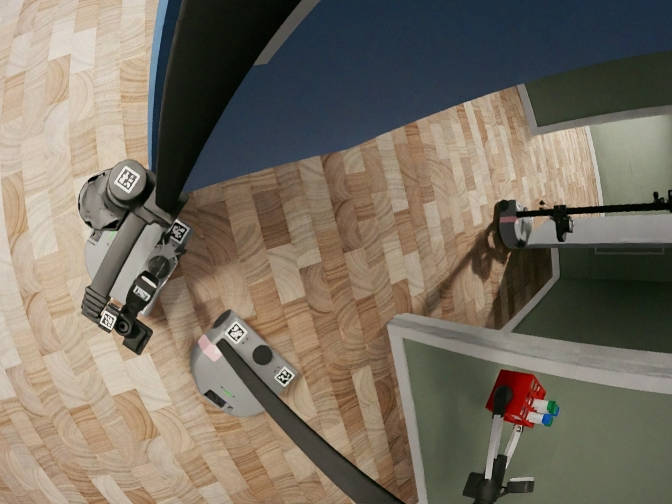

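Scene clock: 214.97 s.
r1.base_odometry: x=+1.722 y=+6.140 heading=-2.388 (m, m, rad; r1's odometry frame)
r1.turned_by_wheels: +0.000 (rad since the last result)
r1.turned_by_imu: -0.001 (rad since the last result)
r1.base_tilt: forward=+0.9 right=+1.3 (deg)
r1.lidar_m: 1.11 0.52 0.53 0.26 0.22 1.94 2.19 2.19 2.19 2.48 2.21 2.05
r1.head_depth_mm: 1034 1291 1564 1433 1286 1166 1063 / 1059 1246 1538 1441 1290 1165 1083 / 2216 1884 1605 1263 1243 1169 1094 / 2235 1889 1614 1246 1248 1174 - / 467 576 1557 1428 1295 1171 - / 2087 1890 1648 1449 1300 1156 - / 2249 1903 1646 1426 1059 798 665
r1.base_status: not commanded
r1.joint_positions: lift_m=+0.310 arm_m=+0.002 wrist_yaw_rad=+3.037 wrist_pitch_rad=-0.364 wrist_roll_rad=-0.007 gripper_m=+0.037 head_pan_rad=+0.493 head_tilt_rad=-1.087
r1.joint_status: not commanded
r1.motor_effort: left_wheel=+4(3) right_wheel=-6(6) lift_m=+42(42) arm_m=+0(0) wrist_yaw_rad=+1(0) wrist_pitch_rad=+8(8) wrist_roll_rad=+1(1) gripper_m=+0(1) head_pan_rad=+4(4) head_tilt_rad=-7(8) (%)
r1.hand_pose: x=+0.0029 y=+0.0827 z=+0.3348 quat_wxyz=(+0.164, +0.698, +0.092, +0.690) (m; r1's base frame)
r1.wrist_depth_mm: 184 - 291 405 697 - - / 201 - 308 438 781 - - / 226 - 335 474 918 - - / 790 233 365 524 790 829 490 / 662 258 - 519 656 638 456 / 561 296 - 533 577 560 441 / 484 477 - 510 479 478 459
r2.base_odometry: x=+2.325 y=+0.068 heading=+0.845 (m, m, rad; r2's odometry frame)
r2.turned_by_wheels: +0.000 (rad since the last result)
r2.turned_by_imu: +0.002 (rad since the last result)
r2.base_tilt: forward=-1.6 right=+3.3 (deg)
r2.lidar_m: 1.68 0.51 0.46 0.47 0.59 0.64 2.89 2.11 1.50 0.48 0.50 1.54
r2.head_depth_mm: 2456 2183 1824 309 335 1227 1095 / 2471 2182 1826 348 320 1222 1107 / 2528 2192 1843 1568 1334 1232 1105 / 2153 2219 1852 1583 1385 1228 1110 / 1805 2025 1845 1590 1388 1234 1112 / 1561 1742 1815 1588 1206 1221 1116 / 1381 1517 1586 855 911 1035 1104
r2.base_status: done
r2.joint_positions: lift_m=+0.930 arm_m=+0.003 wrist_yaw_rad=+1.749 wrist_pitch_rad=-0.227 wrist_roll_rad=-0.005 gripper_m=+0.104 head_pan_rad=-0.007 head_tilt_rad=-0.889
r2.joint_status: not commanded
r2.motor_effort: left_wheel=-3(5) right_wheel=+3(9) lift_m=+49(49) arm_m=-4(4) wrist_yaw_rad=+0(1) wrist_pitch_rad=+9(8) wrist_roll_rad=+0(0) gripper_m=-20(20) head_pan_rad=+3(3) head_tilt_rad=-5(5) (%)
r2.hand_pose: x=+0.2191 y=-0.1049 z=+0.9874 quat_wxyz=(+0.513, +0.589, -0.388, +0.489) (m; r2's base frame)
r2.wrist_depth_mm: 465 - - - - - - / 451 605 - 115 115 - - / 470 601 - 122 144 - - / 482 149 165 128 128 - - / 508 136 164 136 154 - - / 498 153 164 149 163 - - / 561 670 152 155 157 - -
r3.base_odometry: x=-1.343 y=-2.830 heading=+1.647 (m, m, rad; r3's odometry frame)
r3.turned_by_wheels: +0.000 (rad since the last result)
r3.turned_by_imu: +0.002 (rad since the last result)
r3.base_tilt: forward=+0.1 right=+0.1 (deg)
r3.lidar_m: 1.27 1.22 1.27 1.43 1.31 1.22 0.89 0.25 0.26 0.35 0.92 1.12
r3.head_depth_mm: 489 524 565 610 665 804 1106 / 613 668 735 818 916 947 - / 822 923 1059 1229 1251 - - / 1785 1611 1462 1362 1272 - - / 1787 1621 1487 1359 1263 1178 1103 / 1784 1602 1475 1359 1260 1172 1098 / 1773 1613 1468 1350 1254 1168 1097
r3.base_status: not commanded
r3.joint_positions: lift_m=+0.310 arm_m=-0.002 wrist_yaw_rad=+3.041 wrist_pitch_rad=-0.316 wrist_roll_rad=+0.000 gripper_m=+0.037 head_pan_rad=-1.206 head_tilt_rad=-1.188
r3.joint_status: not commanded
r3.motor_effort: left_wheel=-5(5) right_wheel=+0(0) lift_m=+36(36) arm_m=-2(2) wrist_yaw_rad=-1(1) wrist_pitch_rad=+10(10) wrist_roll_rad=+1(0) gripper_m=+0(0) head_pan_rad=+3(4) head_tilt_rad=-7(8) (%)
r3.hand_pose: x=+0.0026 y=+0.0924 z=+0.3461 quat_wxyz=(+0.147, +0.703, +0.076, +0.692) (m; r3's base frame)
r3.wrist_depth_mm: - - - - - - 928 / - - - - - - 974 / - - - - - - - / 989 987 983 - - - 980 / 762 764 813 793 762 775 765 / 612 613 - 610 637 618 613 / 510 506 - 530 521 514 520
pictures: r1_nav_camera (sideways: a quarter turn counterclockwise sets it upright), r2_nav_camera (sideways: a quarter turn counterclockwise sets it upright)
camera_calibration (this result's frames):
r1_nav_camera: T_world_to_cam=[[0.728978, 0.462359, 0.504792, -0.621369], [0.541499, -0.840615, -0.0120342, 0.0659245], [0.418772, 0.282117, -0.863157, 1.07449], [0, 0, 0, 1]] pos_world=[-0.0326994, 0.039581, 1.24191]
r2_nav_camera: T_world_to_cam=[[0.759612, -0.0340614, 0.649484, -0.809487], [-0.0430643, -0.99907, -0.00202865, 0.0563982], [0.648949, -0.0264285, -0.760373, 0.943297], [0, 0, 0, 1]] pos_world=[0.00517322, 0.0537035, 1.24312]
Images, in order (width x height): r1_nav_camera 672x504, r2_nav_camera 672x504.

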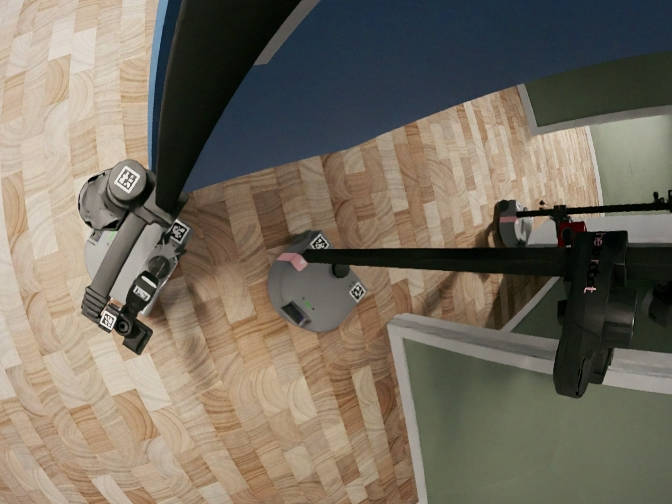

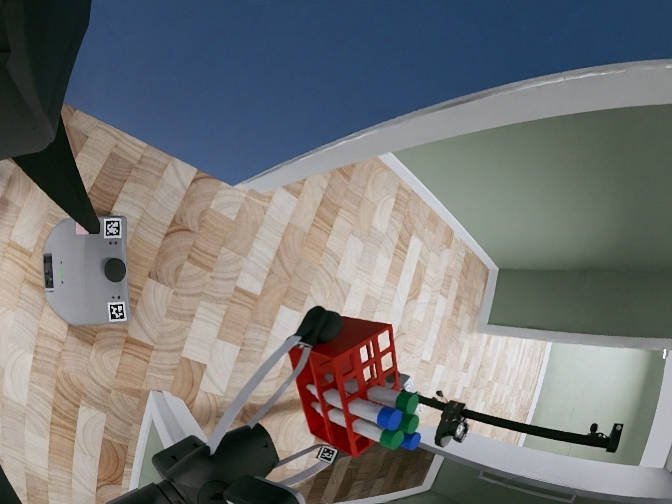

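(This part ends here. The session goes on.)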